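## Task

The right gripper holds a reel that already has one end of the cable attached. Wrap the cable one complete turn around the reel's hub. For almost the whole turn the cable must stay within about its own thickness of the hub. Declare completion only while the right gripper is holding the reel up high and still. No support other than the grippers may carry the reel's weight, and the reel must not drop when the other arm pulls away. Anything that stays in place only because the robot is holding it, apart from this required grip, does not count.

## Robot and tools

Robot: two six-joint arms, left_arm and right_arm, each with a parallel gripper. The names are just labels and do not match the sides of any image. A loose object may sometimes get a brief external nudge.

Frame: every gripper pose is reported in one shared scene frame in metres. The origin sits on the table surface midway between the arms. +z is up, +x reaches out over the table, and left_arm is on the +y side. Orientation is given as a quaternion in wxyz order. The fingers point along the gripper's own +z and close along its y. end_effector_position is the point between the finger pads, roughly 1 cm short of the tips. Printed hand positions can be off, more so at long reach.

execute_actions takes "actions", a list holding at most one item, and an optional boolean "pictures" (images come back by default). An empty list only reports the current state. An item with "rows" and optional "steps" (1 to 15, default 15; each step is 1/30 s) is a motion. An item with only "steps" (up to 300) is a wait and sends nothing new. A refused call does nothing.

Each row is a single list of 14 numbers, each between -1 and 1, covering both arms even if only one moves: left_arm waist, shoulder, elbow, wrist pitch, wrist yaw, wrist roll, opening, then the same seven for right_arm. Up to 15 rows, one per step; the final row repeats if there are fewer rows than steps. The six joint numbers are offsets, not poses. They are measured from the joint angles in the most recent result that listed them. Before any result in the scene lists them, and for the second and later calls within one reply, they are measured from where the arm is when the action begins. They are never relative to the previous row. Scale: 1.0 equals 1.202 rad for the waist, 1.258 for the shoulder, 1.238 for the elbow, 2.073 for wrist pitch, and 2.022 for wrist yaw and for wrist roll. Stated joint ranges in radians: waist -2.618 to 3.054, shoulder 0.000 to 3.142, elbow 0.000 to 3.142, wrist pitch -1.571 to 1.571, wrist yaw -1.571 to 1.571, wrist roll -2.094 to 2.094. A real limit may differ by up to 0.036 rad either way. Any command more than 0.036 rad beyond a stated end is refused. A target beyond the real end is clipped there, and the result then says "joint sent to its limit". That message can refer to an earlier action that is still running. Getting no such message does not prove the joint has room left.

The opening number is an absolute value, not an offset: +1 is fully open and -1 is closed. grip_measured reports the finger opening on this same scale. Between the extremes, the fingers move to the point where grip_measured would equal the number you send. To grasp something, keep sending a value below grip_measured: about 0.03 lower gives a firm hold, and a smaller gap gives a lighter one. Each pad can push about 50 to 62 N, sometimes less, and less still on parts thinner than about 2 mm. Pads can spike harder at first contact. Readings can be off by about 1 mm, by a fixed amount per gripper.

Motion limits: every step, each joint's target is kept within a set distance of its measured angle. Those distances are waist 0.202, shoulder 0.258, elbow 0.238, wrist pitch 0.573, and wrist yaw and wrist roll 0.522 rad. If the targets would move the hand more than 70 mm from its measured spot, all of that arm's targets are scaled back. Sending zeros does not hold an arm still; it returns the arm to the reference angles and it may sag. To hold an arm, make the first call of a reply send offsets back to the angles you want, send zeros in later calls, and increase the correction if a joint keeps falling short.

Between calls, the arms continue toward the last row sent. They stop once nothing is really moving or a step gets HELD. Fingers that are still moving keep going.

Result lines: the state line shows each arm's pose, in the form `left_arm: …` | `right_arm: …`. Joint positions and Joint velocities list each arm's six joints in rad and rad/s, plus the pad gap in m and m/s (0.094 m is fully open). "joint command not followed" means the clearance check changed or blocked joint targets on some steps; the rest of the row still ran. HELD marks steps where all or part of your row was not sent. MOTOR HOT appears at 75 °C. At 90 °C the arm stops for 10 s, and that level is then ignored for 5 minutes. At 100 °C the arm goes limp and falls. Both kinds of stop appear as OVER-TEMPERATURE FAULT lines. Carrying a load heats the motors.

zoom_image takes "camera" (cam_high, cam_low, cam_left_wrist or cam_right_wrist) and "region" [x0, y0, x1, y1] in pixels, with (0, 0) at the top-left. The region can be at most 504 by 504, and it is cut from that camera's latest image. All cameras produce 504x504 images. cam_high and cam_low are fixed pinhole cameras with radial distortion. The wrist cameras are fisheye, and their poses are derived from joint readings. Calibration is approximate.

finished_scene takes "scene" (1 or 2). It ends that scene permanently, reports whether the task succeeded, and starts the next scene's task. Replying without any tool call ends everything.

Avoid: knocking anything off the table, dropping the reel, letting it sag once the helper arm leaves, the arms colliding or pressing on each other, slips, slams and hard shoves. Finish only after the reel hangs steady in the required gripper with the wrap in place.

Each tool is called after "Call:" as name(argument=value, ...), one argument or row to a line, values as JSON.

## Session

Call:
execute_actions(
  actions=[],
)

Scene clock: 0.00 s of 4800.00 s.
left_arm: end_effector_position=(+0.3058, +0.2558, +0.3840) grip_measured=+1.000 end_effector_quat_wxyz=(+0.673, +0.129, +0.728, +0.000) | right_arm: end_effector_position=(+0.2085, -0.0422, +0.4427) grip_measured=-0.941 end_effector_quat_wxyz=(+0.397, -0.487, +0.726, +0.281)
Joint positions: left_arm=[-0.143  0.886  0.986 -0.195 -0.138  0.162  0.094] | right_arm=[ 0.667  1.404  2.075 -1.302 -0.465 -0.292  0.003]
Joint velocities: left_arm=[ 0.007 -0.007 -0.002  0.051 -0.051  0.007  0.   ] | right_arm=[ 0.007 -0.002  0.007 -0.037  0.007 -0.007 -0.   ]
Motor temperatures (°C, as the motors report them): left_arm=[16 17 15 18 15 18] | right_arm=[17 16 16 19 17 19]

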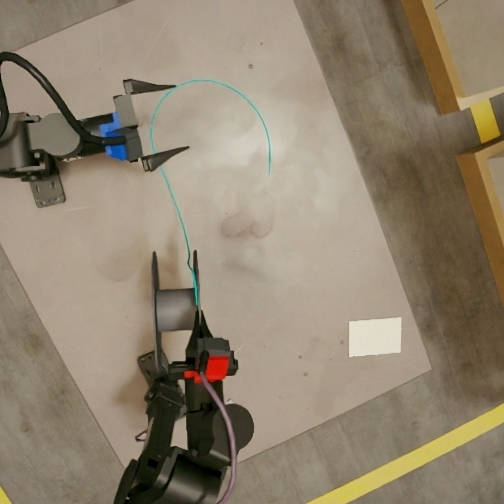

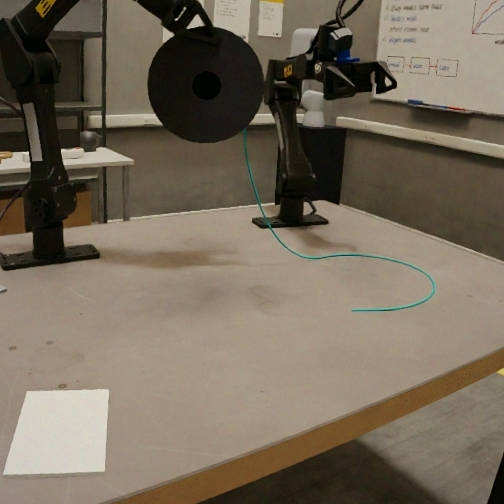

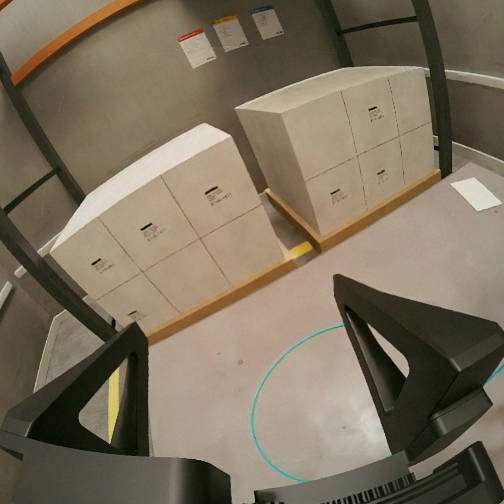

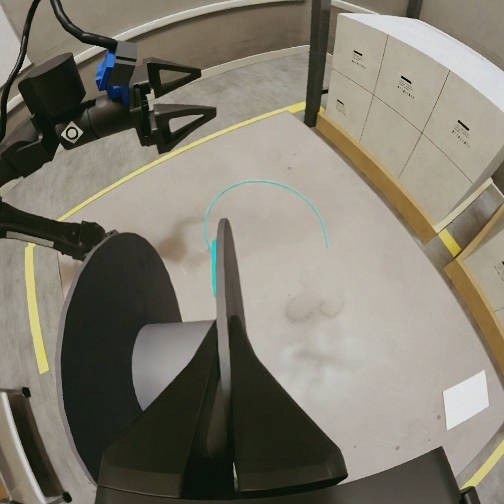

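Call:
execute_actions(
  actions=[
    {"rows":[[0.1,0,0,0,0,0,1,0,0,-0.04,0.05,0.05,0,-0.98],[0.2,0,0,0,0,0,1,0,0,-0.08,0.1,0.1,0,-0.98],[0.3,0,0,0,0,0,1,0,0,-0.12,0.15,0.15,0,-0.98],[0.7,0,0,0,0,0,1,-0.1,0,-0.2,0.25,0.23,0,-0.98]],"steps":15},
  ],
)

Scene clock: 120.50 s of 4800.00 s.
left_arm: end_effector_position=(+0.2543, +0.5285, +0.3840) grip_measured=+1.000 end_effector_quat_wxyz=(+0.612, -0.184, +0.716, +0.280) | right_arm: end_effector_position=(+0.3574, -0.0875, +0.4154) grip_measured=-0.941 end_effector_quat_wxyz=(+0.519, -0.345, +0.779, +0.072)
Joint positions: left_arm=[ 0.698  0.886  0.986 -0.195 -0.152  0.162  0.094] | right_arm=[ 0.543  1.43   1.814 -0.851 -0.024 -0.292  0.003]
Joint velocities: left_arm=[ 0.056 -0.012 -0.022  0.037  0.022  0.007  0.   ] | right_arm=[-0.007 -0.046 -0.007  0.315  0.081 -0.022 -0.   ]
Motor temperatures (°C, as the motors report them): left_arm=[16 17 19 27 15 18] | right_arm=[17 17 18 28 17 19]
Steps of this call (steps 1 to 180: nothing new was sent; then 114.00 s passed at rest; steps 181 to 195: all 15 steps of this action). Readings (joint positions):
181: left_arm=[-0.128 0.886 0.986 -0.195 -0.129 0.162] | right_arm=[0.667 1.404 2.068 -1.293 -0.456 -0.292]
182: left_arm=[-0.082 0.886 0.986 -0.195 -0.118 0.162] | right_arm=[0.667 1.399 2.049 -1.267 -0.430 -0.292]
184: left_arm=[0.058 0.886 0.986 -0.195 -0.120 0.162] | right_arm=[0.657 1.391 1.979 -1.170 -0.345 -0.292]
188: left_arm=[0.348 0.886 0.986 -0.195 -0.129 0.162] | right_arm=[0.562 1.409 1.843 -0.970 -0.149 -0.292]
195: the state above
camera_calibration (this result's frames):
cam_left_wrist: T_world_to_cam=[[0.502988, -0.771588, -0.389428, 0.420908], [-0.676192, -0.0706834, -0.733327, 0.523697], [0.538301, 0.632183, -0.557294, -0.148974], [0, 0, 0, 1]] pos_world=[0.2226, 0.455963, 0.464933]
cam_right_wrist: T_world_to_cam=[[0.545231, -0.813144, 0.203766, -0.358555], [-0.648905, -0.563283, -0.511502, 0.430379], [0.530702, 0.146661, -0.834773, 0.272937], [0, 0, 0, 1]] pos_world=[0.329922, -0.0891607, 0.521042]

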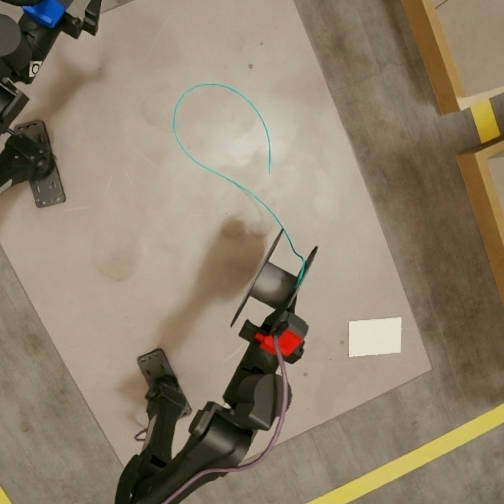

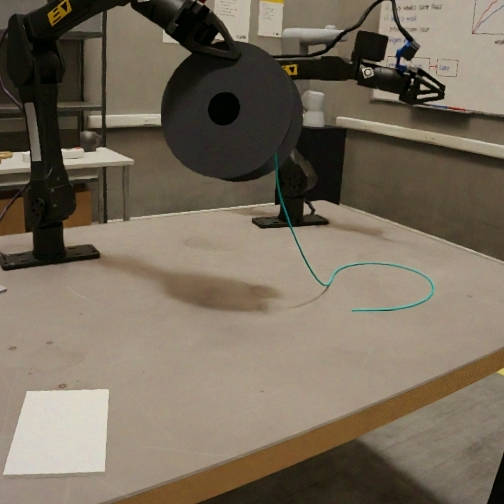

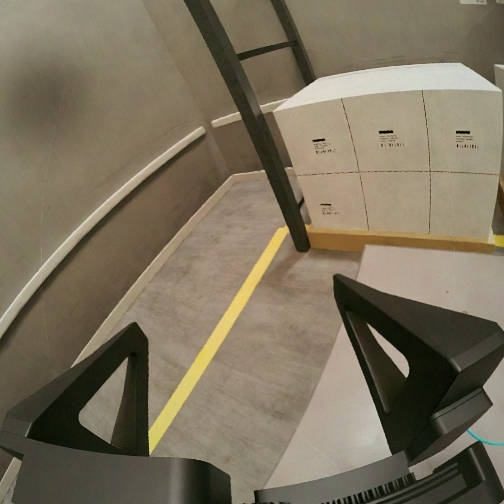

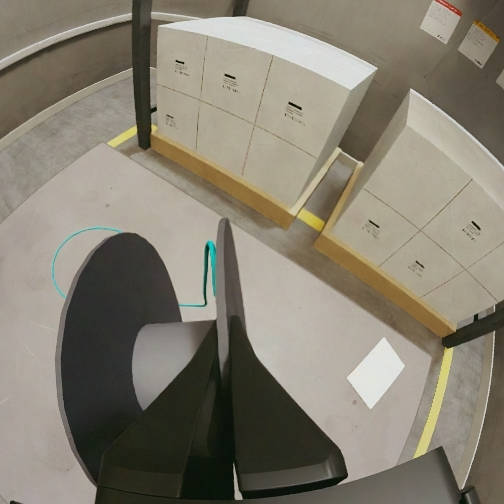

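Call:
execute_actions(
  actions=[
    {"rows":[[0,0,0,0,0,0,1,0,-0.02,0,0.08,0,0,-0.98],[0,0,0,0,0,0,1,0,-0.02,0,0.12,0,0,-0.98],[0,0,0,0,0,0,1,0,-0.02,0,0.2,0,0,-0.98]],"steps":10},
  ],
  pictures=false,
)

Call:
execute_actions(
  actions=[
    {"rows":[[0,0,0,0,0,0,1,0,0,0,0.2,0,0,-0.98]],"steps":10},
  ],
  pictures=false,
)

Call:
execute_actions(
  actions=[
    {"rows":[[0,0,0,0,0,0,1,0,0,0,0.2,0,0,-0.98]],"steps":15},
  ],
)

Scene clock: 126.10 s of 4800.00 s.
left_arm: end_effector_position=(+0.2550, +0.5276, +0.3840) grip_measured=+1.000 end_effector_quat_wxyz=(+0.613, -0.182, +0.717, +0.277) | right_arm: end_effector_position=(+0.3790, -0.0767, +0.4915) grip_measured=-0.941 end_effector_quat_wxyz=(+0.651, -0.305, +0.690, +0.083)
Joint positions: left_arm=[ 0.698  0.886  0.986 -0.195 -0.145  0.162  0.094] | right_arm=[ 0.543  1.427  1.806 -0.519 -0.016 -0.292  0.003]
Joint velocities: left_arm=[-0.002 -0.012 -0.002  0.022  0.022  0.051  0.   ] | right_arm=[ 0.002 -0.022 -0.012  0.388  0.037 -0.037 -0.   ]
Motor temperatures (°C, as the motors report them): left_arm=[16 17 19 27 15 18] | right_arm=[17 18 19 29 17 19]
Steps of this call (steps 1 to 30: the robot went on to your last target; steps 31 to 158: nothing new was sent; steps 159 to 168: all 10 steps of this action). Readings (joint positions):
159: left_arm=[0.698 0.886 0.986 -0.195 -0.144 0.162] | right_arm=[0.543 1.429 1.814 -0.812 -0.006 -0.292]
160: left_arm=[0.698 0.886 0.986 -0.195 -0.145 0.162] | right_arm=[0.543 1.429 1.812 -0.793 -0.008 -0.292]
162: left_arm=[0.698 0.886 0.986 -0.195 -0.145 0.162] | right_arm=[0.543 1.429 1.806 -0.703 -0.011 -0.292]
166: left_arm=[0.698 0.886 0.986 -0.195 -0.145 0.162] | right_arm=[0.543 1.427 1.806 -0.554 -0.014 -0.292]
168: the state above

Scene clock: 126.43 s of 4800.00 s.
left_arm: end_effector_position=(+0.2550, +0.5276, +0.3840) grip_measured=+1.000 end_effector_quat_wxyz=(+0.613, -0.182, +0.717, +0.277) | right_arm: end_effector_position=(+0.3820, -0.0750, +0.5670) grip_measured=-0.941 end_effector_quat_wxyz=(+0.761, -0.261, +0.586, +0.095)
Joint positions: left_arm=[ 0.698  0.886  0.986 -0.195 -0.145  0.162  0.094] | right_arm=[ 0.543  1.436  1.797 -0.183 -0.016 -0.292  0.003]
Joint velocities: left_arm=[ 0.007  0.002 -0.002  0.037  0.007  0.095  0.   ] | right_arm=[-0.007 -0.002 -0.037  0.227 -0.037 -0.11   0.001]
Motor temperatures (°C, as the motors report them): left_arm=[16 17 19 27 15 18] | right_arm=[17 18 19 29 17 19]
Steps of this call (steps 1 to 10: all 10 steps of this action). Readings (joint positions):
1: left_arm=[0.698 0.886 0.986 -0.195 -0.145 0.162] | right_arm=[0.543 1.427 1.802 -0.484 -0.016 -0.292]
2: left_arm=[0.698 0.886 0.986 -0.195 -0.145 0.162] | right_arm=[0.543 1.429 1.797 -0.426 -0.016 -0.292]
4: left_arm=[0.698 0.886 0.986 -0.195 -0.145 0.162] | right_arm=[0.543 1.436 1.797 -0.323 -0.016 -0.292]
8: left_arm=[0.698 0.886 0.986 -0.195 -0.145 0.162] | right_arm=[0.543 1.436 1.797 -0.206 -0.016 -0.292]
10: the state above

Scene clock: 126.93 s of 4800.00 s.
left_arm: end_effector_position=(+0.2550, +0.5276, +0.3840) grip_measured=+1.000 end_effector_quat_wxyz=(+0.613, -0.182, +0.717, +0.277) | right_arm: end_effector_position=(+0.3624, -0.0864, +0.6415) grip_measured=-0.941 end_effector_quat_wxyz=(+0.857, -0.207, +0.459, +0.105)
Joint positions: left_arm=[ 0.698  0.886  0.986 -0.195 -0.145  0.162  0.094] | right_arm=[ 0.543  1.446  1.787  0.174 -0.016 -0.292  0.003]
Joint velocities: left_arm=[ 0.002  0.007  0.007 -0.007 -0.081  0.022  0.   ] | right_arm=[ 0.007 -0.012 -0.022  0.007 -0.007 -0.051  0.   ]
Motor temperatures (°C, as the motors report them): left_arm=[16 17 19 27 15 18] | right_arm=[17 18 19 29 17 19]
Steps of this call (steps 1 to 15: all 15 steps of this action). Readings (joint positions):
1: left_arm=[0.698 0.886 0.986 -0.195 -0.145 0.162] | right_arm=[0.543 1.436 1.792 -0.148 -0.016 -0.292]
2: left_arm=[0.698 0.886 0.986 -0.195 -0.145 0.162] | right_arm=[0.543 1.440 1.787 -0.090 -0.016 -0.292]
4: left_arm=[0.698 0.886 0.986 -0.195 -0.145 0.162] | right_arm=[0.543 1.446 1.787 0.010 -0.016 -0.292]
8: left_arm=[0.698 0.886 0.986 -0.195 -0.145 0.162] | right_arm=[0.543 1.446 1.787 0.126 -0.016 -0.292]
15: the state above
camera_calibration (this result's frames):
cam_left_wrist: T_world_to_cam=[[0.498116, -0.775026, -0.388863, 0.422682], [-0.676409, -0.066706, -0.7335, 0.522133], [0.542542, 0.628399, -0.557462, -0.147822], [0, 0, 0, 1]] pos_world=[0.22283, 0.45531, 0.464945]
cam_right_wrist: T_world_to_cam=[[0.368311, -0.915779, 0.160301, -0.323323], [0.0402498, -0.156554, -0.986849, 0.640284], [0.928831, 0.369919, -0.0208006, -0.188372], [0, 0, 0, 1]] pos_world=[0.268278, -0.126171, 0.679775]

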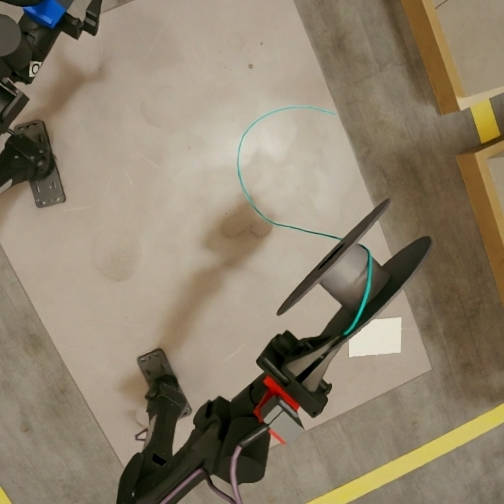

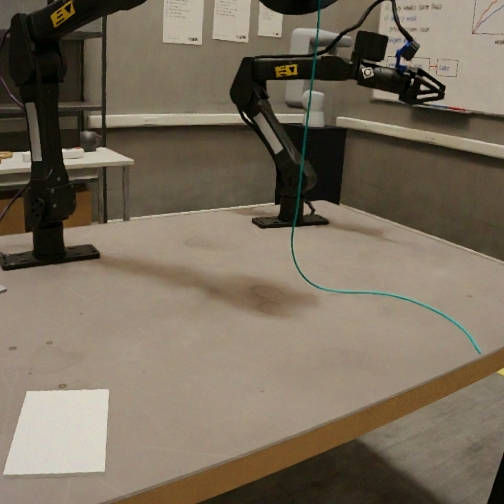

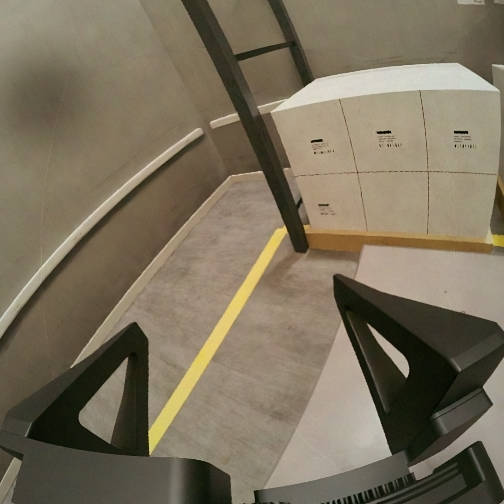

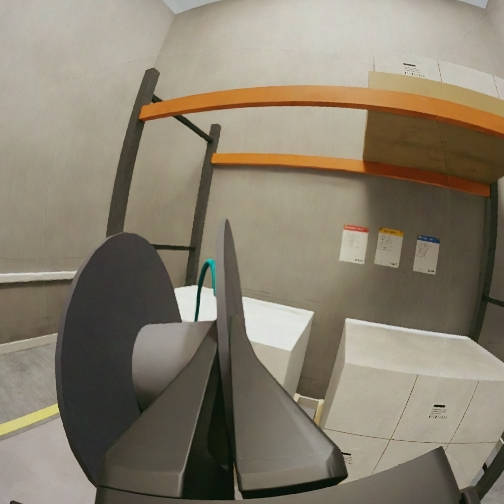

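Call:
execute_actions(
  actions=[
    {"rows":[[0,0,0,0,0,0,1,0.03,-0.05,-0.08,0.1,0,0,-0.98],[0,0,0,0,0,0,1,0.06,-0.1,-0.18,0.2,0,0,-0.98]],"steps":10},
  ],
  pictures=false,
)

Call:
execute_actions(
  actions=[
    {"rows":[[0,0,0,0,0,0,1,0.06,-0.1,-0.18,0.2,0,0,-0.98]],"steps":10},
  ],
  pictures=false,
)

Call:
execute_actions(
  actions=[
    {"rows":[[0,0,0,0,0,0,1,0,0,0,0.2,0,0,-0.98]],"steps":10},
  ],
  pictures=false,
)

Call:
execute_actions(
  actions=[
    {"rows":[[0,0,0,0,0,0,1,0,0,0,0.12,0,0,-0.98]],"steps":15},
  ],
)

Scene clock: 136.33 s of 4800.00 s.
left_arm: end_effector_position=(+0.2550, +0.5276, +0.3840) grip_measured=+1.000 end_effector_quat_wxyz=(+0.613, -0.182, +0.717, +0.277) | right_arm: end_effector_position=(+0.3205, -0.0776, +0.6425) grip_measured=-0.941 end_effector_quat_wxyz=(+0.893, -0.193, +0.381, +0.143)
Joint positions: left_arm=[ 0.698  0.886  0.986 -0.195 -0.145  0.162  0.094] | right_arm=[ 0.615  1.357  1.56   0.485 -0.021 -0.292  0.003]
Joint velocities: left_arm=[ 0.002 -0.002  0.007  0.007  0.051  0.007  0.   ] | right_arm=[ 0.002 -0.042 -0.002  0.432 -0.007  0.007  0.   ]
Motor temperatures (°C, as the motors report them): left_arm=[16 17 19 28 15 18] | right_arm=[17 18 19 30 17 19]
Steps of this call (steps 1 to 15: the robot went on to your last target; steps 16 to 250: nothing new was sent; then 0.73 s passed at rest; steps 251 to 260: all 10 steps of this action). Readings (joint positions):
251: left_arm=[0.698 0.886 0.986 -0.195 -0.145 0.162] | right_arm=[0.546 1.441 1.770 0.204 -0.013 -0.292]
252: left_arm=[0.698 0.886 0.986 -0.195 -0.145 0.162] | right_arm=[0.557 1.420 1.716 0.266 -0.007 -0.292]
254: left_arm=[0.698 0.886 0.986 -0.195 -0.145 0.162] | right_arm=[0.590 1.371 1.603 0.362 -0.007 -0.292]
258: left_arm=[0.698 0.886 0.986 -0.195 -0.145 0.162] | right_arm=[0.615 1.358 1.560 0.454 -0.022 -0.292]
260: the state above

Scene clock: 136.67 s of 4800.00 s.
left_arm: end_effector_position=(+0.2550, +0.5276, +0.3840) grip_measured=+1.000 end_effector_quat_wxyz=(+0.613, -0.182, +0.717, +0.277) | right_arm: end_effector_position=(+0.2655, -0.0851, +0.6411) grip_measured=-0.941 end_effector_quat_wxyz=(+0.925, -0.166, +0.291, +0.182)
Joint positions: left_arm=[ 0.698  0.886  0.986 -0.195 -0.145  0.162  0.094] | right_arm=[ 0.686  1.259  1.334  0.812 -0.027 -0.292  0.003]
Joint velocities: left_arm=[-0.007  0.002 -0.007 -0.022 -0.022 -0.022  0.   ] | right_arm=[-0.017 -0.012 -0.032  0.418  0.007 -0.051 -0.001]
Motor temperatures (°C, as the motors report them): left_arm=[16 17 19 28 15 18] | right_arm=[17 18 19 30 17 19]
Steps of this call (steps 1 to 10: all 10 steps of this action). Readings (joint positions):
1: left_arm=[0.698 0.886 0.986 -0.195 -0.145 0.162] | right_arm=[0.623 1.343 1.524 0.541 -0.015 -0.292]
2: left_arm=[0.698 0.886 0.986 -0.195 -0.145 0.162] | right_arm=[0.639 1.311 1.452 0.617 -0.008 -0.292]
4: left_arm=[0.698 0.886 0.986 -0.195 -0.145 0.162] | right_arm=[0.672 1.265 1.359 0.697 -0.017 -0.292]
8: left_arm=[0.698 0.886 0.986 -0.195 -0.145 0.162] | right_arm=[0.686 1.259 1.334 0.784 -0.027 -0.292]
10: the state above

Scene clock: 137.00 s of 4800.00 s.
left_arm: end_effector_position=(+0.2550, +0.5276, +0.3840) grip_measured=+1.000 end_effector_quat_wxyz=(+0.613, -0.182, +0.717, +0.277) | right_arm: end_effector_position=(+0.2142, -0.1258, +0.6776) grip_measured=-0.941 end_effector_quat_wxyz=(+0.966, -0.094, +0.152, +0.187)
Joint positions: left_arm=[ 0.698  0.886  0.986 -0.195 -0.145  0.162  0.094] | right_arm=[ 0.686  1.27   1.327  1.156 -0.027 -0.292  0.003]
Joint velocities: left_arm=[-0.007  0.012  0.012  0.022 -0.022 -0.095  0.   ] | right_arm=[ 0.007 -0.027 -0.017  0.33  -0.022  0.037  0.   ]
Motor temperatures (°C, as the motors report them): left_arm=[16 17 19 28 15 18] | right_arm=[17 18 19 30 17 19]
Steps of this call (steps 1 to 10: all 10 steps of this action). Readings (joint positions):
1: left_arm=[0.698 0.886 0.986 -0.195 -0.145 0.162] | right_arm=[0.686 1.260 1.332 0.852 -0.027 -0.292]
2: left_arm=[0.698 0.886 0.986 -0.195 -0.145 0.162] | right_arm=[0.686 1.266 1.328 0.913 -0.027 -0.292]
4: left_arm=[0.698 0.886 0.986 -0.195 -0.145 0.162] | right_arm=[0.686 1.270 1.327 1.006 -0.027 -0.292]
8: left_arm=[0.698 0.886 0.986 -0.195 -0.145 0.162] | right_arm=[0.686 1.270 1.327 1.130 -0.027 -0.292]
10: the state above

Scene clock: 137.50 s of 4800.00 s.
left_arm: end_effector_position=(+0.2550, +0.5276, +0.3840) grip_measured=+1.000 end_effector_quat_wxyz=(+0.613, -0.182, +0.717, +0.277) | right_arm: end_effector_position=(+0.1769, -0.1553, +0.6892) grip_measured=-0.941 end_effector_quat_wxyz=(+0.979, -0.047, +0.061, +0.189)
Joint positions: left_arm=[ 0.698  0.886  0.986 -0.195 -0.145  0.162  0.094] | right_arm=[ 0.686  1.275  1.325  1.368 -0.027 -0.292  0.003]
Joint velocities: left_arm=[-0.012  0.002  0.017  0.037 -0.095  0.022  0.   ] | right_arm=[-0.007 -0.017  0.022 -0.022 -0.051  0.037 -0.   ]
Motor temperatures (°C, as the motors report them): left_arm=[16 17 19 28 15 18] | right_arm=[17 18 19 30 17 19]
Steps of this call (steps 1 to 15: all 15 steps of this action). Readings (joint positions):
1: left_arm=[0.698 0.886 0.986 -0.195 -0.145 0.162] | right_arm=[0.686 1.271 1.327 1.178 -0.027 -0.292]
2: left_arm=[0.698 0.886 0.986 -0.195 -0.145 0.162] | right_arm=[0.686 1.274 1.325 1.213 -0.027 -0.292]
4: left_arm=[0.698 0.886 0.986 -0.195 -0.145 0.162] | right_arm=[0.686 1.275 1.325 1.267 -0.027 -0.292]
8: left_arm=[0.698 0.886 0.986 -0.195 -0.145 0.162] | right_arm=[0.686 1.275 1.325 1.339 -0.027 -0.292]
15: the state above
camera_calibration (this result's frames):
cam_left_wrist: T_world_to_cam=[[0.498116, -0.775026, -0.388863, 0.422682], [-0.676409, -0.066706, -0.7335, 0.522133], [0.542542, 0.628399, -0.557462, -0.147822], [0, 0, 0, 1]] pos_world=[0.22283, 0.45531, 0.464945]
cam_right_wrist: T_world_to_cam=[[0.440375, -0.897813, -0.00134783, -0.224332], [0.686806, 0.337842, -0.643552, 0.409796], [0.578245, 0.282478, 0.765401, -0.482983], [0, 0, 0, 1]] pos_world=[0.0966227, -0.203422, 0.633098]

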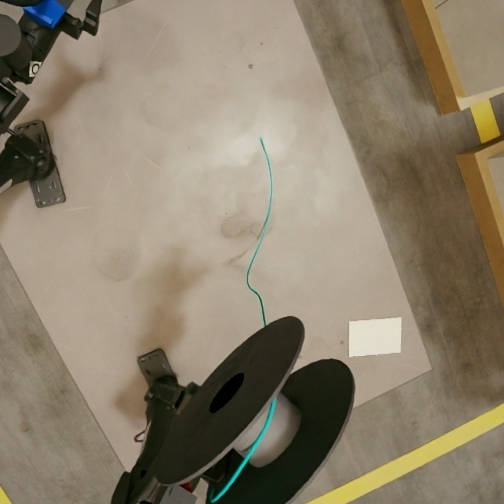

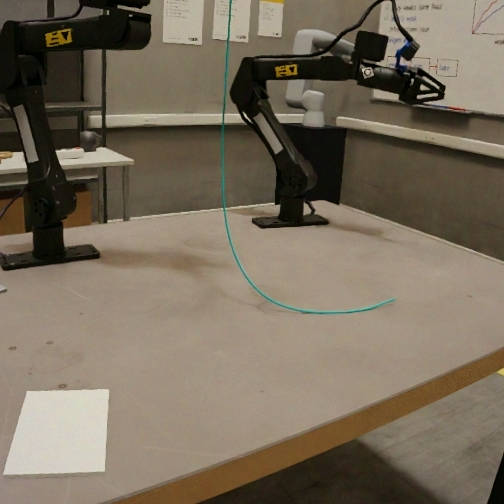

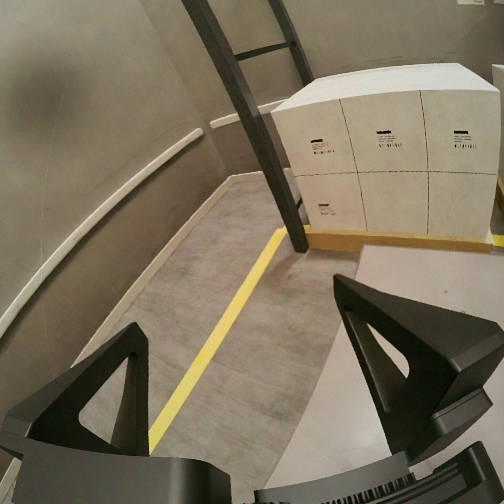

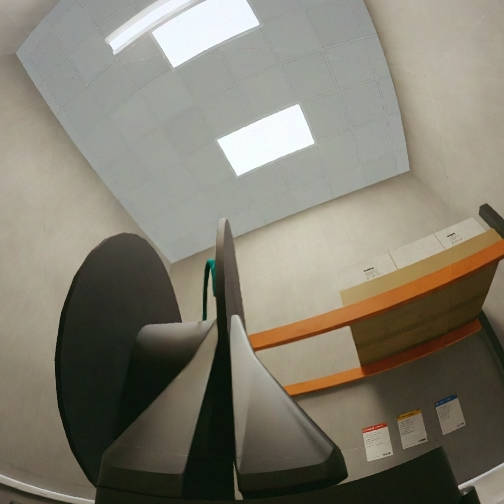

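Call:
execute_actions(
  actions=[
    {"rows":[[0,0,0,0,0,0,1,0,0,0,0,-0.08,-0.06,-0.98],[0,0,0,0,0,0,1,0,0,0,0.02,-0.18,-0.12,-0.98]],"steps":10},
  ],
  pictures=false,
)

Call:
execute_actions(
  actions=[
    {"rows":[[0,0,0,0,0,0,1,0,0,0,0,-0.18,-0.12,-0.98]],"steps":10},
  ],
  pictures=false,
)

Call:
execute_actions(
  actions=[
    {"rows":[[0,0,0,0,0,0,1,0,0,0,0,-0.18,-0.05,-0.98]],"steps":15},
  ],
)

Scene clock: 143.03 s of 4800.00 s.
left_arm: end_effector_position=(+0.2550, +0.5276, +0.3840) grip_measured=+1.000 end_effector_quat_wxyz=(+0.613, -0.182, +0.717, +0.277) | right_arm: end_effector_position=(+0.1387, -0.1129, +0.6784) grip_measured=-0.941 end_effector_quat_wxyz=(+0.977, -0.187, -0.038, +0.099)
Joint positions: left_arm=[ 0.698  0.886  0.986 -0.195 -0.145  0.162  0.094] | right_arm=[ 0.684  1.275  1.325  1.377 -0.357 -0.492  0.003]
Joint velocities: left_arm=[-0.002  0.017  0.002  0.007 -0.051  0.022  0.   ] | right_arm=[-0.002 -0.007  0.002  0.051 -0.418 -0.168 -0.001]
Motor temperatures (°C, as the motors report them): left_arm=[16 17 19 28 15 18] | right_arm=[17 18 19 28 17 19]
Steps of this call (steps 1 to 15: the robot went on to your last target; steps 16 to 156: nothing new was sent; steps 157 to 166: all 10 steps of this action). Readings (joint positions):
157: left_arm=[0.698 0.886 0.986 -0.195 -0.145 0.162] | right_arm=[0.685 1.275 1.325 1.372 -0.043 -0.308]
158: left_arm=[0.698 0.886 0.986 -0.195 -0.145 0.162] | right_arm=[0.684 1.275 1.325 1.372 -0.090 -0.345]
160: left_arm=[0.698 0.886 0.986 -0.195 -0.145 0.162] | right_arm=[0.684 1.275 1.325 1.373 -0.205 -0.410]
164: left_arm=[0.698 0.886 0.986 -0.195 -0.145 0.162] | right_arm=[0.684 1.275 1.325 1.376 -0.328 -0.476]
166: the state above

Scene clock: 143.37 s of 4800.00 s.
left_arm: end_effector_position=(+0.2550, +0.5276, +0.3840) grip_measured=+1.000 end_effector_quat_wxyz=(+0.613, -0.182, +0.717, +0.277) | right_arm: end_effector_position=(+0.1044, -0.0724, +0.6468) grip_measured=-0.940 end_effector_quat_wxyz=(+0.935, -0.315, -0.160, +0.015)
Joint positions: left_arm=[ 0.698  0.886  0.986 -0.195 -0.145  0.162  0.094] | right_arm=[ 0.681  1.275  1.325  1.365 -0.708 -0.692  0.003]
Joint velocities: left_arm=[-0.022 -0.022 -0.002  0.007 -0.022  0.095  0.   ] | right_arm=[-0.002 -0.002  0.012 -0.066 -0.33  -0.168  0.001]
Motor temperatures (°C, as the motors report them): left_arm=[16 17 19 28 15 18] | right_arm=[17 18 19 28 17 19]
Steps of this call (steps 1 to 10: all 10 steps of this action). Readings (joint positions):
1: left_arm=[0.698 0.886 0.986 -0.195 -0.145 0.162] | right_arm=[0.682 1.275 1.325 1.376 -0.400 -0.527]
2: left_arm=[0.698 0.886 0.986 -0.195 -0.145 0.162] | right_arm=[0.681 1.275 1.325 1.375 -0.465 -0.566]
4: left_arm=[0.698 0.886 0.986 -0.195 -0.145 0.162] | right_arm=[0.681 1.275 1.325 1.371 -0.573 -0.621]
8: left_arm=[0.698 0.886 0.986 -0.195 -0.145 0.162] | right_arm=[0.681 1.275 1.325 1.366 -0.682 -0.678]
10: the state above

Scene clock: 143.87 s of 4800.00 s.
left_arm: end_effector_position=(+0.2550, +0.5276, +0.3840) grip_measured=+1.000 end_effector_quat_wxyz=(+0.613, -0.182, +0.717, +0.277) | right_arm: end_effector_position=(+0.0730, -0.0429, +0.5923) grip_measured=-0.940 end_effector_quat_wxyz=(+0.850, -0.440, -0.289, -0.001)
Joint positions: left_arm=[ 0.698  0.886  0.986 -0.195 -0.145  0.162  0.094] | right_arm=[ 0.679  1.275  1.325  1.354 -1.102 -0.77   0.003]
Joint velocities: left_arm=[-0.002  0.002 -0.017  0.022  0.037  0.007  0.   ] | right_arm=[-0.012 -0.002  0.002  0.022 -0.168 -0.081 -0.   ]
Motor temperatures (°C, as the motors report them): left_arm=[16 17 19 28 15 18] | right_arm=[17 18 19 28 17 19]
Steps of this call (steps 1 to 15: all 15 steps of this action). Readings (joint positions):
1: left_arm=[0.698 0.886 0.986 -0.195 -0.145 0.162] | right_arm=[0.680 1.275 1.325 1.363 -0.750 -0.708]
2: left_arm=[0.698 0.886 0.986 -0.195 -0.145 0.162] | right_arm=[0.678 1.275 1.325 1.363 -0.818 -0.722]
4: left_arm=[0.698 0.886 0.986 -0.195 -0.145 0.162] | right_arm=[0.679 1.275 1.325 1.359 -0.931 -0.740]
8: left_arm=[0.698 0.886 0.986 -0.195 -0.145 0.162] | right_arm=[0.679 1.275 1.325 1.355 -1.044 -0.759]
15: the state above
camera_calibration (this result's frames):
cam_left_wrist: T_world_to_cam=[[0.498116, -0.775026, -0.388863, 0.422682], [-0.676409, -0.066706, -0.7335, 0.522133], [0.542542, 0.628399, -0.557462, -0.147822], [0, 0, 0, 1]] pos_world=[0.22283, 0.45531, 0.464945]
cam_right_wrist: T_world_to_cam=[[-0.159869, -0.634641, 0.75609, -0.471229], [0.986863, -0.120837, 0.107237, -0.105423], [0.0233062, 0.763301, 0.645622, -0.248403], [0, 0, 0, 1]] pos_world=[0.0344918, -0.122194, 0.527972]

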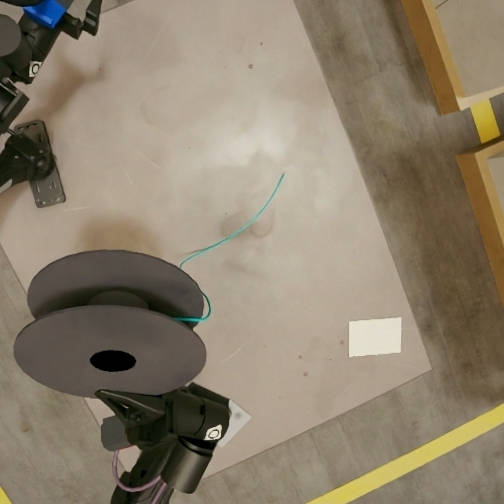

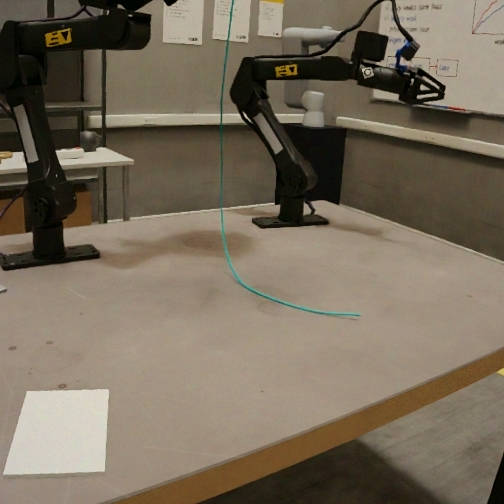

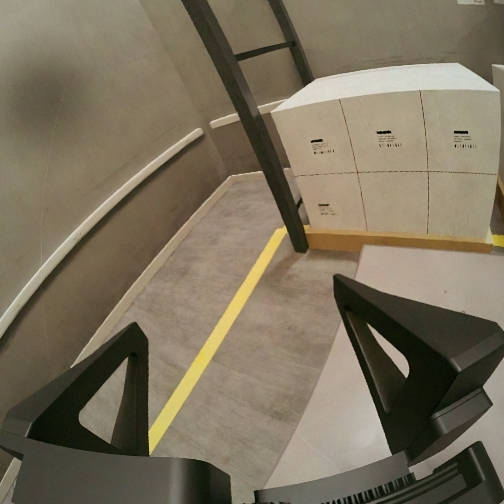

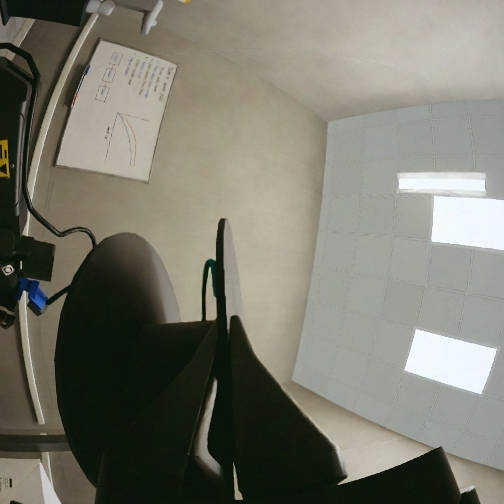

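Call:
execute_actions(
  actions=[
    {"rows":[[0,0,0,0,0,0,1,-0.05,0,0,0,-0.03,-0.07,-0.98],[0,0,0,0,0,0,1,-0.1,0,0,0.02,-0.07,-0.15,-0.98]],"steps":10},
  ],
  pictures=false,
)

Call:
execute_actions(
  actions=[
    {"rows":[[0,0,0,0,0,0,1,-0.1,0,0,0,-0.07,-0.15,-0.98]],"steps":15},
  ],
)

Scene clock: 153.47 s of 4800.00 s.
left_arm: end_effector_position=(+0.2550, +0.5276, +0.3840) grip_measured=+1.000 end_effector_quat_wxyz=(+0.613, -0.182, +0.717, +0.277) | right_arm: end_effector_position=(+0.0919, -0.0458, +0.5656) grip_measured=-0.940 end_effector_quat_wxyz=(+0.792, -0.463, -0.371, -0.142)
Joint positions: left_arm=[ 0.698  0.886  0.986 -0.195 -0.145  0.162  0.094] | right_arm=[ 0.562  1.276  1.325  1.366 -1.267 -1.017  0.003]
Joint velocities: left_arm=[ 0.002 -0.007  0.012 -0.095 -0.007  0.051  0.   ] | right_arm=[-0.012  0.002 -0.022  0.007 -0.212 -0.227 -0.   ]
Motor temperatures (°C, as the motors report them): left_arm=[16 17 19 28 15 18] | right_arm=[17 17 19 27 18 19]
Steps of this call (steps 1 to 30: the robot went on to your last target; steps 31 to 210: nothing new was sent; then 2.27 s passed at rest; steps 211 to 220: all 10 steps of this action). Readings (joint positions):
211: left_arm=[0.698 0.886 0.986 -0.195 -0.145 0.162] | right_arm=[0.671 1.275 1.325 1.353 -1.127 -0.789]
212: left_arm=[0.698 0.886 0.986 -0.195 -0.145 0.162] | right_arm=[0.647 1.275 1.325 1.356 -1.157 -0.831]
214: left_arm=[0.698 0.886 0.986 -0.195 -0.145 0.162] | right_arm=[0.586 1.276 1.325 1.362 -1.205 -0.912]
218: left_arm=[0.698 0.886 0.986 -0.195 -0.145 0.162] | right_arm=[0.562 1.276 1.325 1.363 -1.253 -0.996]
220: the state above

Scene clock: 153.97 s of 4800.00 s.
left_arm: end_effector_position=(+0.2550, +0.5276, +0.3840) grip_measured=+1.000 end_effector_quat_wxyz=(+0.613, -0.182, +0.717, +0.277) | right_arm: end_effector_position=(+0.1159, -0.0522, +0.5331) grip_measured=-0.940 end_effector_quat_wxyz=(+0.702, -0.480, -0.459, -0.259)
Joint positions: left_arm=[ 0.698  0.886  0.986 -0.195 -0.145  0.162  0.094] | right_arm=[ 0.446  1.28   1.325  1.353 -1.451 -1.29   0.003]
Joint velocities: left_arm=[-0.022 -0.002 -0.007 -0.022  0.037 -0.066  0.   ] | right_arm=[-0.002  0.007 -0.007  0.051 -0.081 -0.022 -0.   ]
Motor temperatures (°C, as the motors report them): left_arm=[16 17 19 28 15 18] | right_arm=[17 17 19 27 18 19]
Steps of this call (steps 1 to 15: all 15 steps of this action). Readings (joint positions):
1: left_arm=[0.698 0.886 0.986 -0.195 -0.145 0.162] | right_arm=[0.546 1.276 1.325 1.365 -1.292 -1.057]
2: left_arm=[0.698 0.886 0.986 -0.195 -0.145 0.162] | right_arm=[0.512 1.276 1.325 1.367 -1.330 -1.107]
4: left_arm=[0.698 0.886 0.986 -0.195 -0.145 0.162] | right_arm=[0.459 1.279 1.325 1.360 -1.373 -1.177]
8: left_arm=[0.698 0.886 0.986 -0.195 -0.145 0.162] | right_arm=[0.446 1.280 1.325 1.353 -1.423 -1.250]
15: the state above
camera_calibration (this result's frames):
cam_left_wrist: T_world_to_cam=[[0.498116, -0.775026, -0.388863, 0.422682], [-0.676409, -0.066706, -0.7335, 0.522133], [0.542542, 0.628399, -0.557462, -0.147822], [0, 0, 0, 1]] pos_world=[0.22283, 0.45531, 0.464945]
cam_right_wrist: T_world_to_cam=[[-0.739892, -0.451857, 0.498382, -0.211406], [0.664324, -0.374046, 0.647119, -0.406129], [-0.105987, 0.809885, 0.576934, -0.150053], [0, 0, 0, 1]] pos_world=[0.09748, -0.125911, 0.454746]

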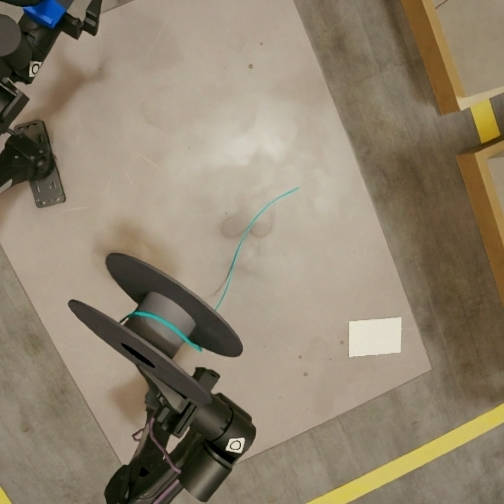

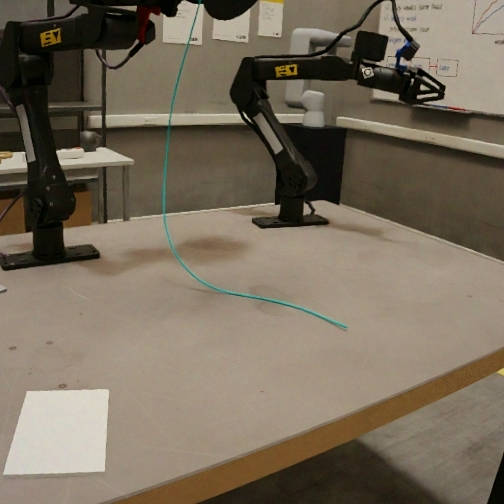

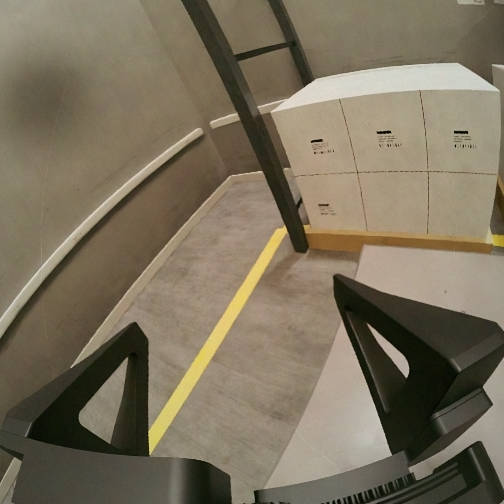

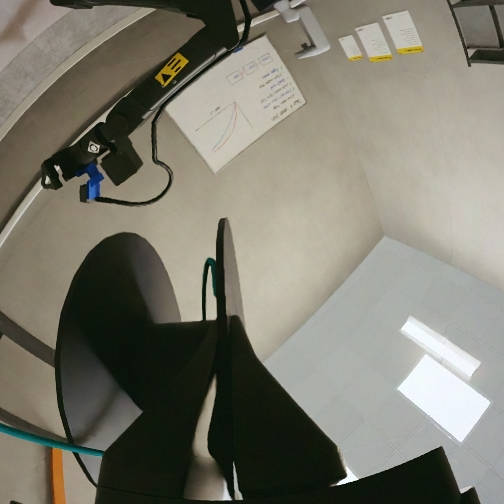

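Call:
execute_actions(
  actions=[
    {"rows":[[0,0,0,0,0,0,1,0,0,-0.08,0,-0.02,-0.06,-0.98],[0,0,0,0,0,0,1,0,0,-0.18,0,-0.04,-0.13,-0.98]],"steps":10},
  ],
  pictures=false,
)

Call:
execute_actions(
  actions=[
    {"rows":[[0,0,0,0,0,0,1,0,0,-0.2,0,0,-0.15,-0.98]],"steps":15},
  ],
)

Scene clock: 158.73 s of 4800.00 s.
left_arm: end_effector_position=(+0.2550, +0.5276, +0.3840) grip_measured=+1.000 end_effector_quat_wxyz=(+0.613, -0.182, +0.717, +0.277) | right_arm: end_effector_position=(+0.1444, -0.0377, +0.4424) grip_measured=-0.940 end_effector_quat_wxyz=(+0.675, -0.525, -0.474, -0.212)
Joint positions: left_arm=[ 0.698  0.886  0.986 -0.195 -0.145  0.162  0.094] | right_arm=[ 0.446  1.305  1.088  1.328 -1.571 -1.499  0.003]
Joint velocities: left_arm=[ 0.007  0.022 -0.037 -0.051 -0.095  0.037  0.   ] | right_arm=[-0.017 -0.032  0.012  0.066  0.037 -0.242 -0.   ]
Motor temperatures (°C, as the motors report them): left_arm=[16 17 19 28 15 18] | right_arm=[17 17 19 26 18 19]
Steps of this call (steps 1 to 30: the robot went on to your last target; steps 31 to 133: nothing new was sent; steps 134 to 143: all 10 steps of this action). Readings (joint positions):
134: left_arm=[0.698 0.886 0.986 -0.195 -0.145 0.162] | right_arm=[0.446 1.279 1.314 1.352 -1.459 -1.313]
135: left_arm=[0.698 0.886 0.986 -0.195 -0.145 0.162] | right_arm=[0.446 1.271 1.275 1.355 -1.464 -1.351]
137: left_arm=[0.698 0.886 0.986 -0.195 -0.145 0.162] | right_arm=[0.446 1.261 1.170 1.362 -1.500 -1.420]
141: left_arm=[0.698 0.886 0.986 -0.195 -0.145 0.162] | right_arm=[0.446 1.301 1.090 1.335 -1.563 -1.483]
143: the state above

Scene clock: 159.23 s of 4800.00 s.
left_arm: end_effector_position=(+0.2550, +0.5276, +0.3840) grip_measured=+1.000 end_effector_quat_wxyz=(+0.613, -0.182, +0.717, +0.277) | right_arm: end_effector_position=(+0.1574, -0.0317, +0.3599) grip_measured=-0.940 end_effector_quat_wxyz=(+0.678, -0.533, -0.466, -0.200)
Joint positions: left_arm=[ 0.698  0.886  0.986 -0.195 -0.145  0.162  0.094] | right_arm=[ 0.446  1.327  0.824  1.308 -1.572 -1.772  0.003]
Joint velocities: left_arm=[-0.002  0.012 -0.022 -0.037 -0.037 -0.051  0.   ] | right_arm=[ 0.032  0.002 -0.002 -0.022 -0.022 -0.022 -0.   ]
Motor temperatures (°C, as the motors report them): left_arm=[16 17 19 28 15 18] | right_arm=[17 17 19 26 18 19]
Steps of this call (steps 1 to 15: all 15 steps of this action). Readings (joint positions):
1: left_arm=[0.698 0.886 0.986 -0.195 -0.145 0.162] | right_arm=[0.446 1.301 1.061 1.329 -1.562 -1.541]
2: left_arm=[0.698 0.886 0.986 -0.195 -0.145 0.162] | right_arm=[0.446 1.285 1.000 1.341 -1.552 -1.594]
4: left_arm=[0.698 0.886 0.986 -0.195 -0.145 0.162] | right_arm=[0.446 1.287 0.888 1.339 -1.572 -1.664]
8: left_arm=[0.698 0.886 0.986 -0.195 -0.145 0.162] | right_arm=[0.446 1.328 0.824 1.305 -1.572 -1.730]
15: the state above
camera_calibration (this result's frames):
cam_left_wrist: T_world_to_cam=[[0.498116, -0.775026, -0.388863, 0.422682], [-0.676409, -0.066706, -0.7335, 0.522133], [0.542542, 0.628399, -0.557462, -0.147822], [0, 0, 0, 1]] pos_world=[0.22283, 0.45531, 0.464945]
cam_right_wrist: T_world_to_cam=[[-0.699927, -0.387689, 0.599832, -0.125875], [0.706658, -0.254071, 0.660366, -0.321579], [-0.103617, 0.886084, 0.451795, -0.0152075], [0, 0, 0, 1]] pos_world=[0.137567, -0.117029, 0.294735]

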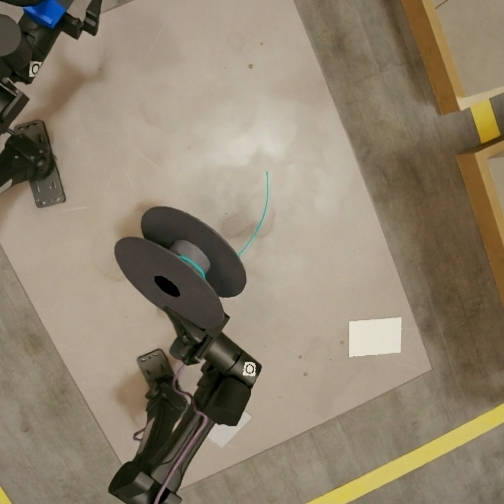

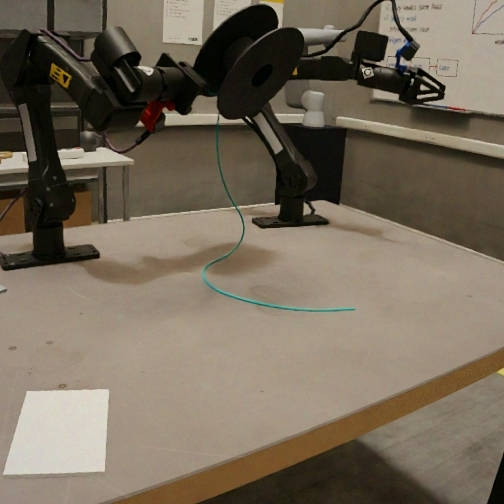

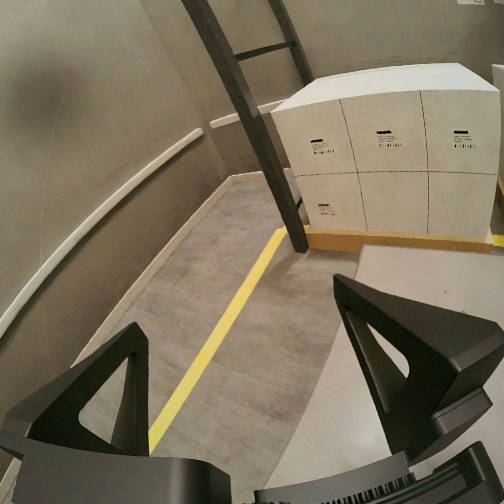

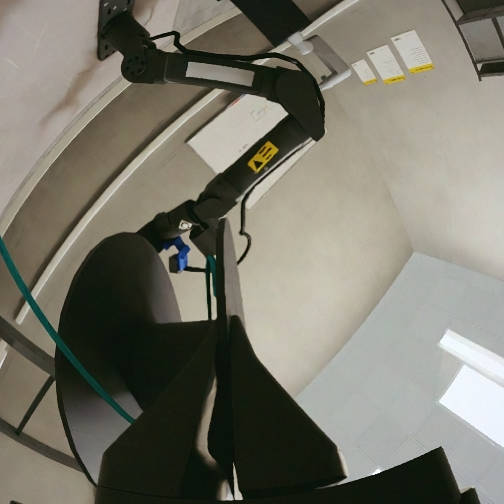

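Call:
execute_actions(
  actions=[
    {"rows":[[0,0,0,0,0,0,1,0,0,0.08,-0.1,0,-0.05,-0.98],[0,0,0,0,0,0,1,0,0,0.18,-0.22,0,-0.1,-0.98]],"steps":10},
  ],
  pictures=false,
)

Call:
execute_actions(
  actions=[
    {"rows":[[0,0,0,0,0,0,1,0,0,0.18,-0.22,0,-0.07,-0.98]],"steps":10},
  ],
  pictures=false,
)

Call:
execute_actions(
  actions=[
    {"rows":[[0,0,0,0,0,0,1,0,0,0.18,-0.22,0,-0.02,-0.98]],"steps":10},
  ],
  pictures=false,
)

Call:
execute_actions(
  actions=[
    {"rows":[[0,0,0,0,0,0,1,0,0,0.18,-0.22,0,0,-0.98]],"steps":15},
  ],
)

Scene clock: 167.90 s of 4800.00 s.
left_arm: end_effector_position=(+0.2550, +0.5276, +0.3840) grip_measured=+1.000 end_effector_quat_wxyz=(+0.613, -0.182, +0.717, +0.277) | right_arm: end_effector_position=(+0.1743, -0.0239, +0.4013) grip_measured=-0.940 end_effector_quat_wxyz=(+0.681, -0.539, -0.458, -0.191)
Joint positions: left_arm=[ 0.698  0.886  0.986 -0.195 -0.145  0.162  0.094] | right_arm=[ 0.446  1.334  1.037  0.913 -1.572 -1.933  0.003]
Joint velocities: left_arm=[-0.002  0.007 -0.007 -0.022 -0.066 -0.022  0.   ] | right_arm=[ 0.002 -0.007 -0.007 -0.564 -0.081 -0.095  0.002]
Motor temperatures (°C, as the motors report them): left_arm=[16 17 19 29 15 18] | right_arm=[17 18 20 26 18 19]
Steps of this call (steps 1 to 30: the robot went on to your last target; steps 31 to 210: nothing new was sent; then 1.33 s passed at rest; steps 211 to 220: all 10 steps of this action). Readings (joint positions):
211: left_arm=[0.698 0.886 0.986 -0.195 -0.145 0.162] | right_arm=[0.446 1.327 0.832 1.282 -1.572 -1.794]
212: left_arm=[0.698 0.886 0.986 -0.195 -0.145 0.162] | right_arm=[0.446 1.329 0.867 1.208 -1.572 -1.820]
214: left_arm=[0.698 0.886 0.986 -0.195 -0.145 0.162] | right_arm=[0.446 1.340 0.970 1.064 -1.572 -1.866]
218: left_arm=[0.698 0.886 0.986 -0.195 -0.145 0.162] | right_arm=[0.446 1.334 1.037 0.951 -1.572 -1.921]
220: the state above

Scene clock: 168.23 s of 4800.00 s.
left_arm: end_effector_position=(+0.2550, +0.5276, +0.3840) grip_measured=+1.000 end_effector_quat_wxyz=(+0.613, -0.182, +0.717, +0.277) | right_arm: end_effector_position=(+0.1794, -0.0215, +0.4414) grip_measured=-0.940 end_effector_quat_wxyz=(+0.688, -0.558, -0.435, -0.161)
Joint positions: left_arm=[ 0.698  0.886  0.986 -0.195 -0.145  0.162  0.094] | right_arm=[ 0.446  1.34   1.247  0.513 -1.573 -2.042  0.003]
Joint velocities: left_arm=[-0.002 -0.017  0.007 -0.007  0.007 -0.037  0.   ] | right_arm=[-0.017  0.002 -0.007 -0.535  0.051 -0.095  0.001]
Motor temperatures (°C, as the motors report them): left_arm=[16 17 19 29 15 18] | right_arm=[17 18 20 26 18 19]
Steps of this call (steps 1 to 10: all 10 steps of this action). Readings (joint positions):
1: left_arm=[0.698 0.886 0.986 -0.195 -0.145 0.162] | right_arm=[0.446 1.335 1.061 0.842 -1.573 -1.954]
2: left_arm=[0.698 0.886 0.986 -0.195 -0.145 0.162] | right_arm=[0.446 1.346 1.115 0.749 -1.573 -1.970]
4: left_arm=[0.698 0.886 0.986 -0.195 -0.145 0.162] | right_arm=[0.446 1.354 1.204 0.638 -1.569 -2.000]
8: left_arm=[0.698 0.886 0.986 -0.195 -0.145 0.162] | right_arm=[0.446 1.340 1.247 0.546 -1.573 -2.035]
10: the state above

Scene clock: 168.57 s of 4800.00 s.
left_arm: end_effector_position=(+0.2550, +0.5276, +0.3840) grip_measured=+1.000 end_effector_quat_wxyz=(+0.613, -0.182, +0.717, +0.277) | right_arm: end_effector_position=(+0.1728, -0.0246, +0.4790) grip_measured=-0.940 end_effector_quat_wxyz=(+0.700, -0.593, -0.385, -0.101)
Joint positions: left_arm=[ 0.698  0.886  0.986 -0.195 -0.145  0.162  0.094] | right_arm=[ 0.446  1.344  1.457  0.117 -1.573 -2.061  0.003]
Joint velocities: left_arm=[ 0.012  0.007 -0.007  0.081  0.037  0.007  0.   ] | right_arm=[-0.007 -0.007 -0.012 -0.462 -0.037 -0.007 -0.   ]
Motor temperatures (°C, as the motors report them): left_arm=[16 17 19 29 15 18] | right_arm=[17 18 20 26 18 19]
Steps of this call (steps 1 to 10: all 10 steps of this action). Readings (joint positions):
1: left_arm=[0.698 0.886 0.986 -0.195 -0.145 0.162] | right_arm=[0.446 1.342 1.273 0.438 -1.573 -2.049]
2: left_arm=[0.698 0.886 0.986 -0.195 -0.145 0.162] | right_arm=[0.446 1.355 1.328 0.345 -1.573 -2.049]
4: left_arm=[0.698 0.886 0.986 -0.195 -0.145 0.162] | right_arm=[0.446 1.363 1.412 0.239 -1.568 -2.053]
8: left_arm=[0.698 0.886 0.986 -0.195 -0.145 0.162] | right_arm=[0.446 1.345 1.457 0.146 -1.573 -2.060]
10: the state above

Scene clock: 169.07 s of 4800.00 s.
left_arm: end_effector_position=(+0.2550, +0.5276, +0.3840) grip_measured=+1.000 end_effector_quat_wxyz=(+0.613, -0.182, +0.717, +0.277) | right_arm: end_effector_position=(+0.1547, -0.0329, +0.5094) grip_measured=-0.940 end_effector_quat_wxyz=(+0.707, -0.634, -0.312, -0.018)
Joint positions: left_arm=[ 0.698  0.886  0.986 -0.195 -0.145  0.162  0.094] | right_arm=[ 0.446  1.348  1.666 -0.321 -1.572 -2.057  0.003]
Joint velocities: left_arm=[ 0.012 -0.002 -0.002 -0.051 -0.022  0.081  0.   ] | right_arm=[-0.012  0.002 -0.002 -0.095  0.11   0.095 -0.001]
Motor temperatures (°C, as the motors report them): left_arm=[16 17 19 29 15 18] | right_arm=[17 18 20 26 18 19]
Steps of this call (steps 1 to 15: all 15 steps of this action). Readings (joint positions):
1: left_arm=[0.698 0.886 0.986 -0.195 -0.145 0.162] | right_arm=[0.446 1.349 1.486 0.040 -1.573 -2.063]
2: left_arm=[0.698 0.886 0.986 -0.195 -0.145 0.162] | right_arm=[0.446 1.364 1.540 -0.053 -1.572 -2.057]
4: left_arm=[0.698 0.886 0.986 -0.195 -0.145 0.162] | right_arm=[0.446 1.372 1.619 -0.156 -1.565 -2.057]
8: left_arm=[0.698 0.886 0.986 -0.195 -0.145 0.162] | right_arm=[0.446 1.350 1.665 -0.252 -1.573 -2.057]
15: the state above
camera_calibration (this result's frames):
cam_left_wrist: T_world_to_cam=[[0.498116, -0.775026, -0.388863, 0.422682], [-0.676409, -0.066706, -0.7335, 0.522133], [0.542542, 0.628399, -0.557462, -0.147822], [0, 0, 0, 1]] pos_world=[0.22283, 0.45531, 0.464945]
cam_right_wrist: T_world_to_cam=[[-0.330818, -0.2188, 0.917979, -0.431569], [0.941246, -0.146532, 0.304277, -0.270108], [0.0679371, 0.964705, 0.25442, -0.00536852], [0, 0, 0, 1]] pos_world=[0.111832, -0.128828, 0.479725]

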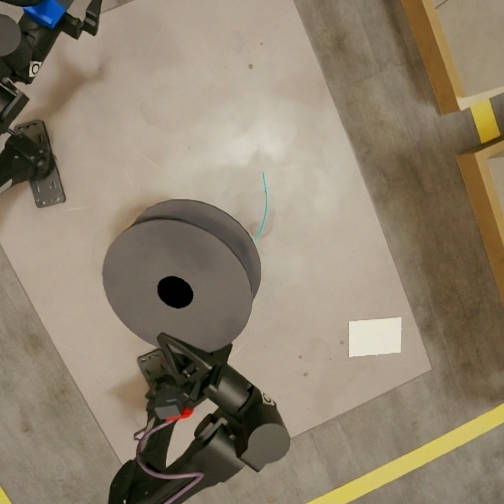

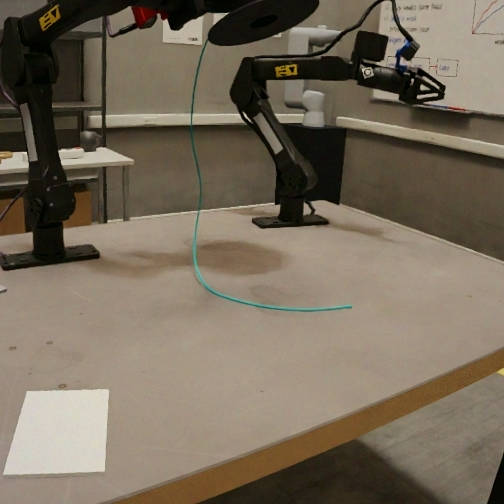

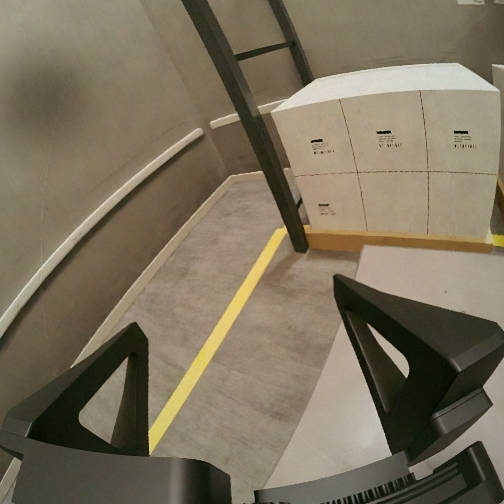

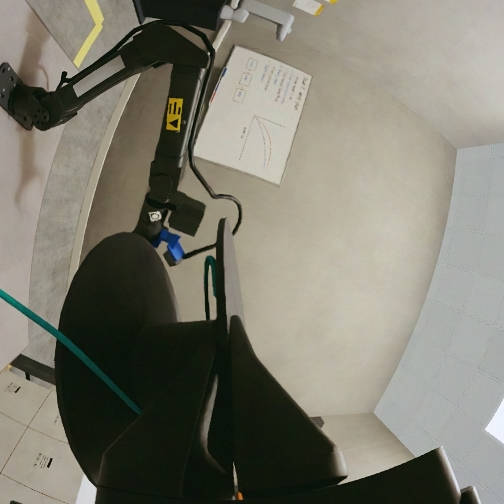

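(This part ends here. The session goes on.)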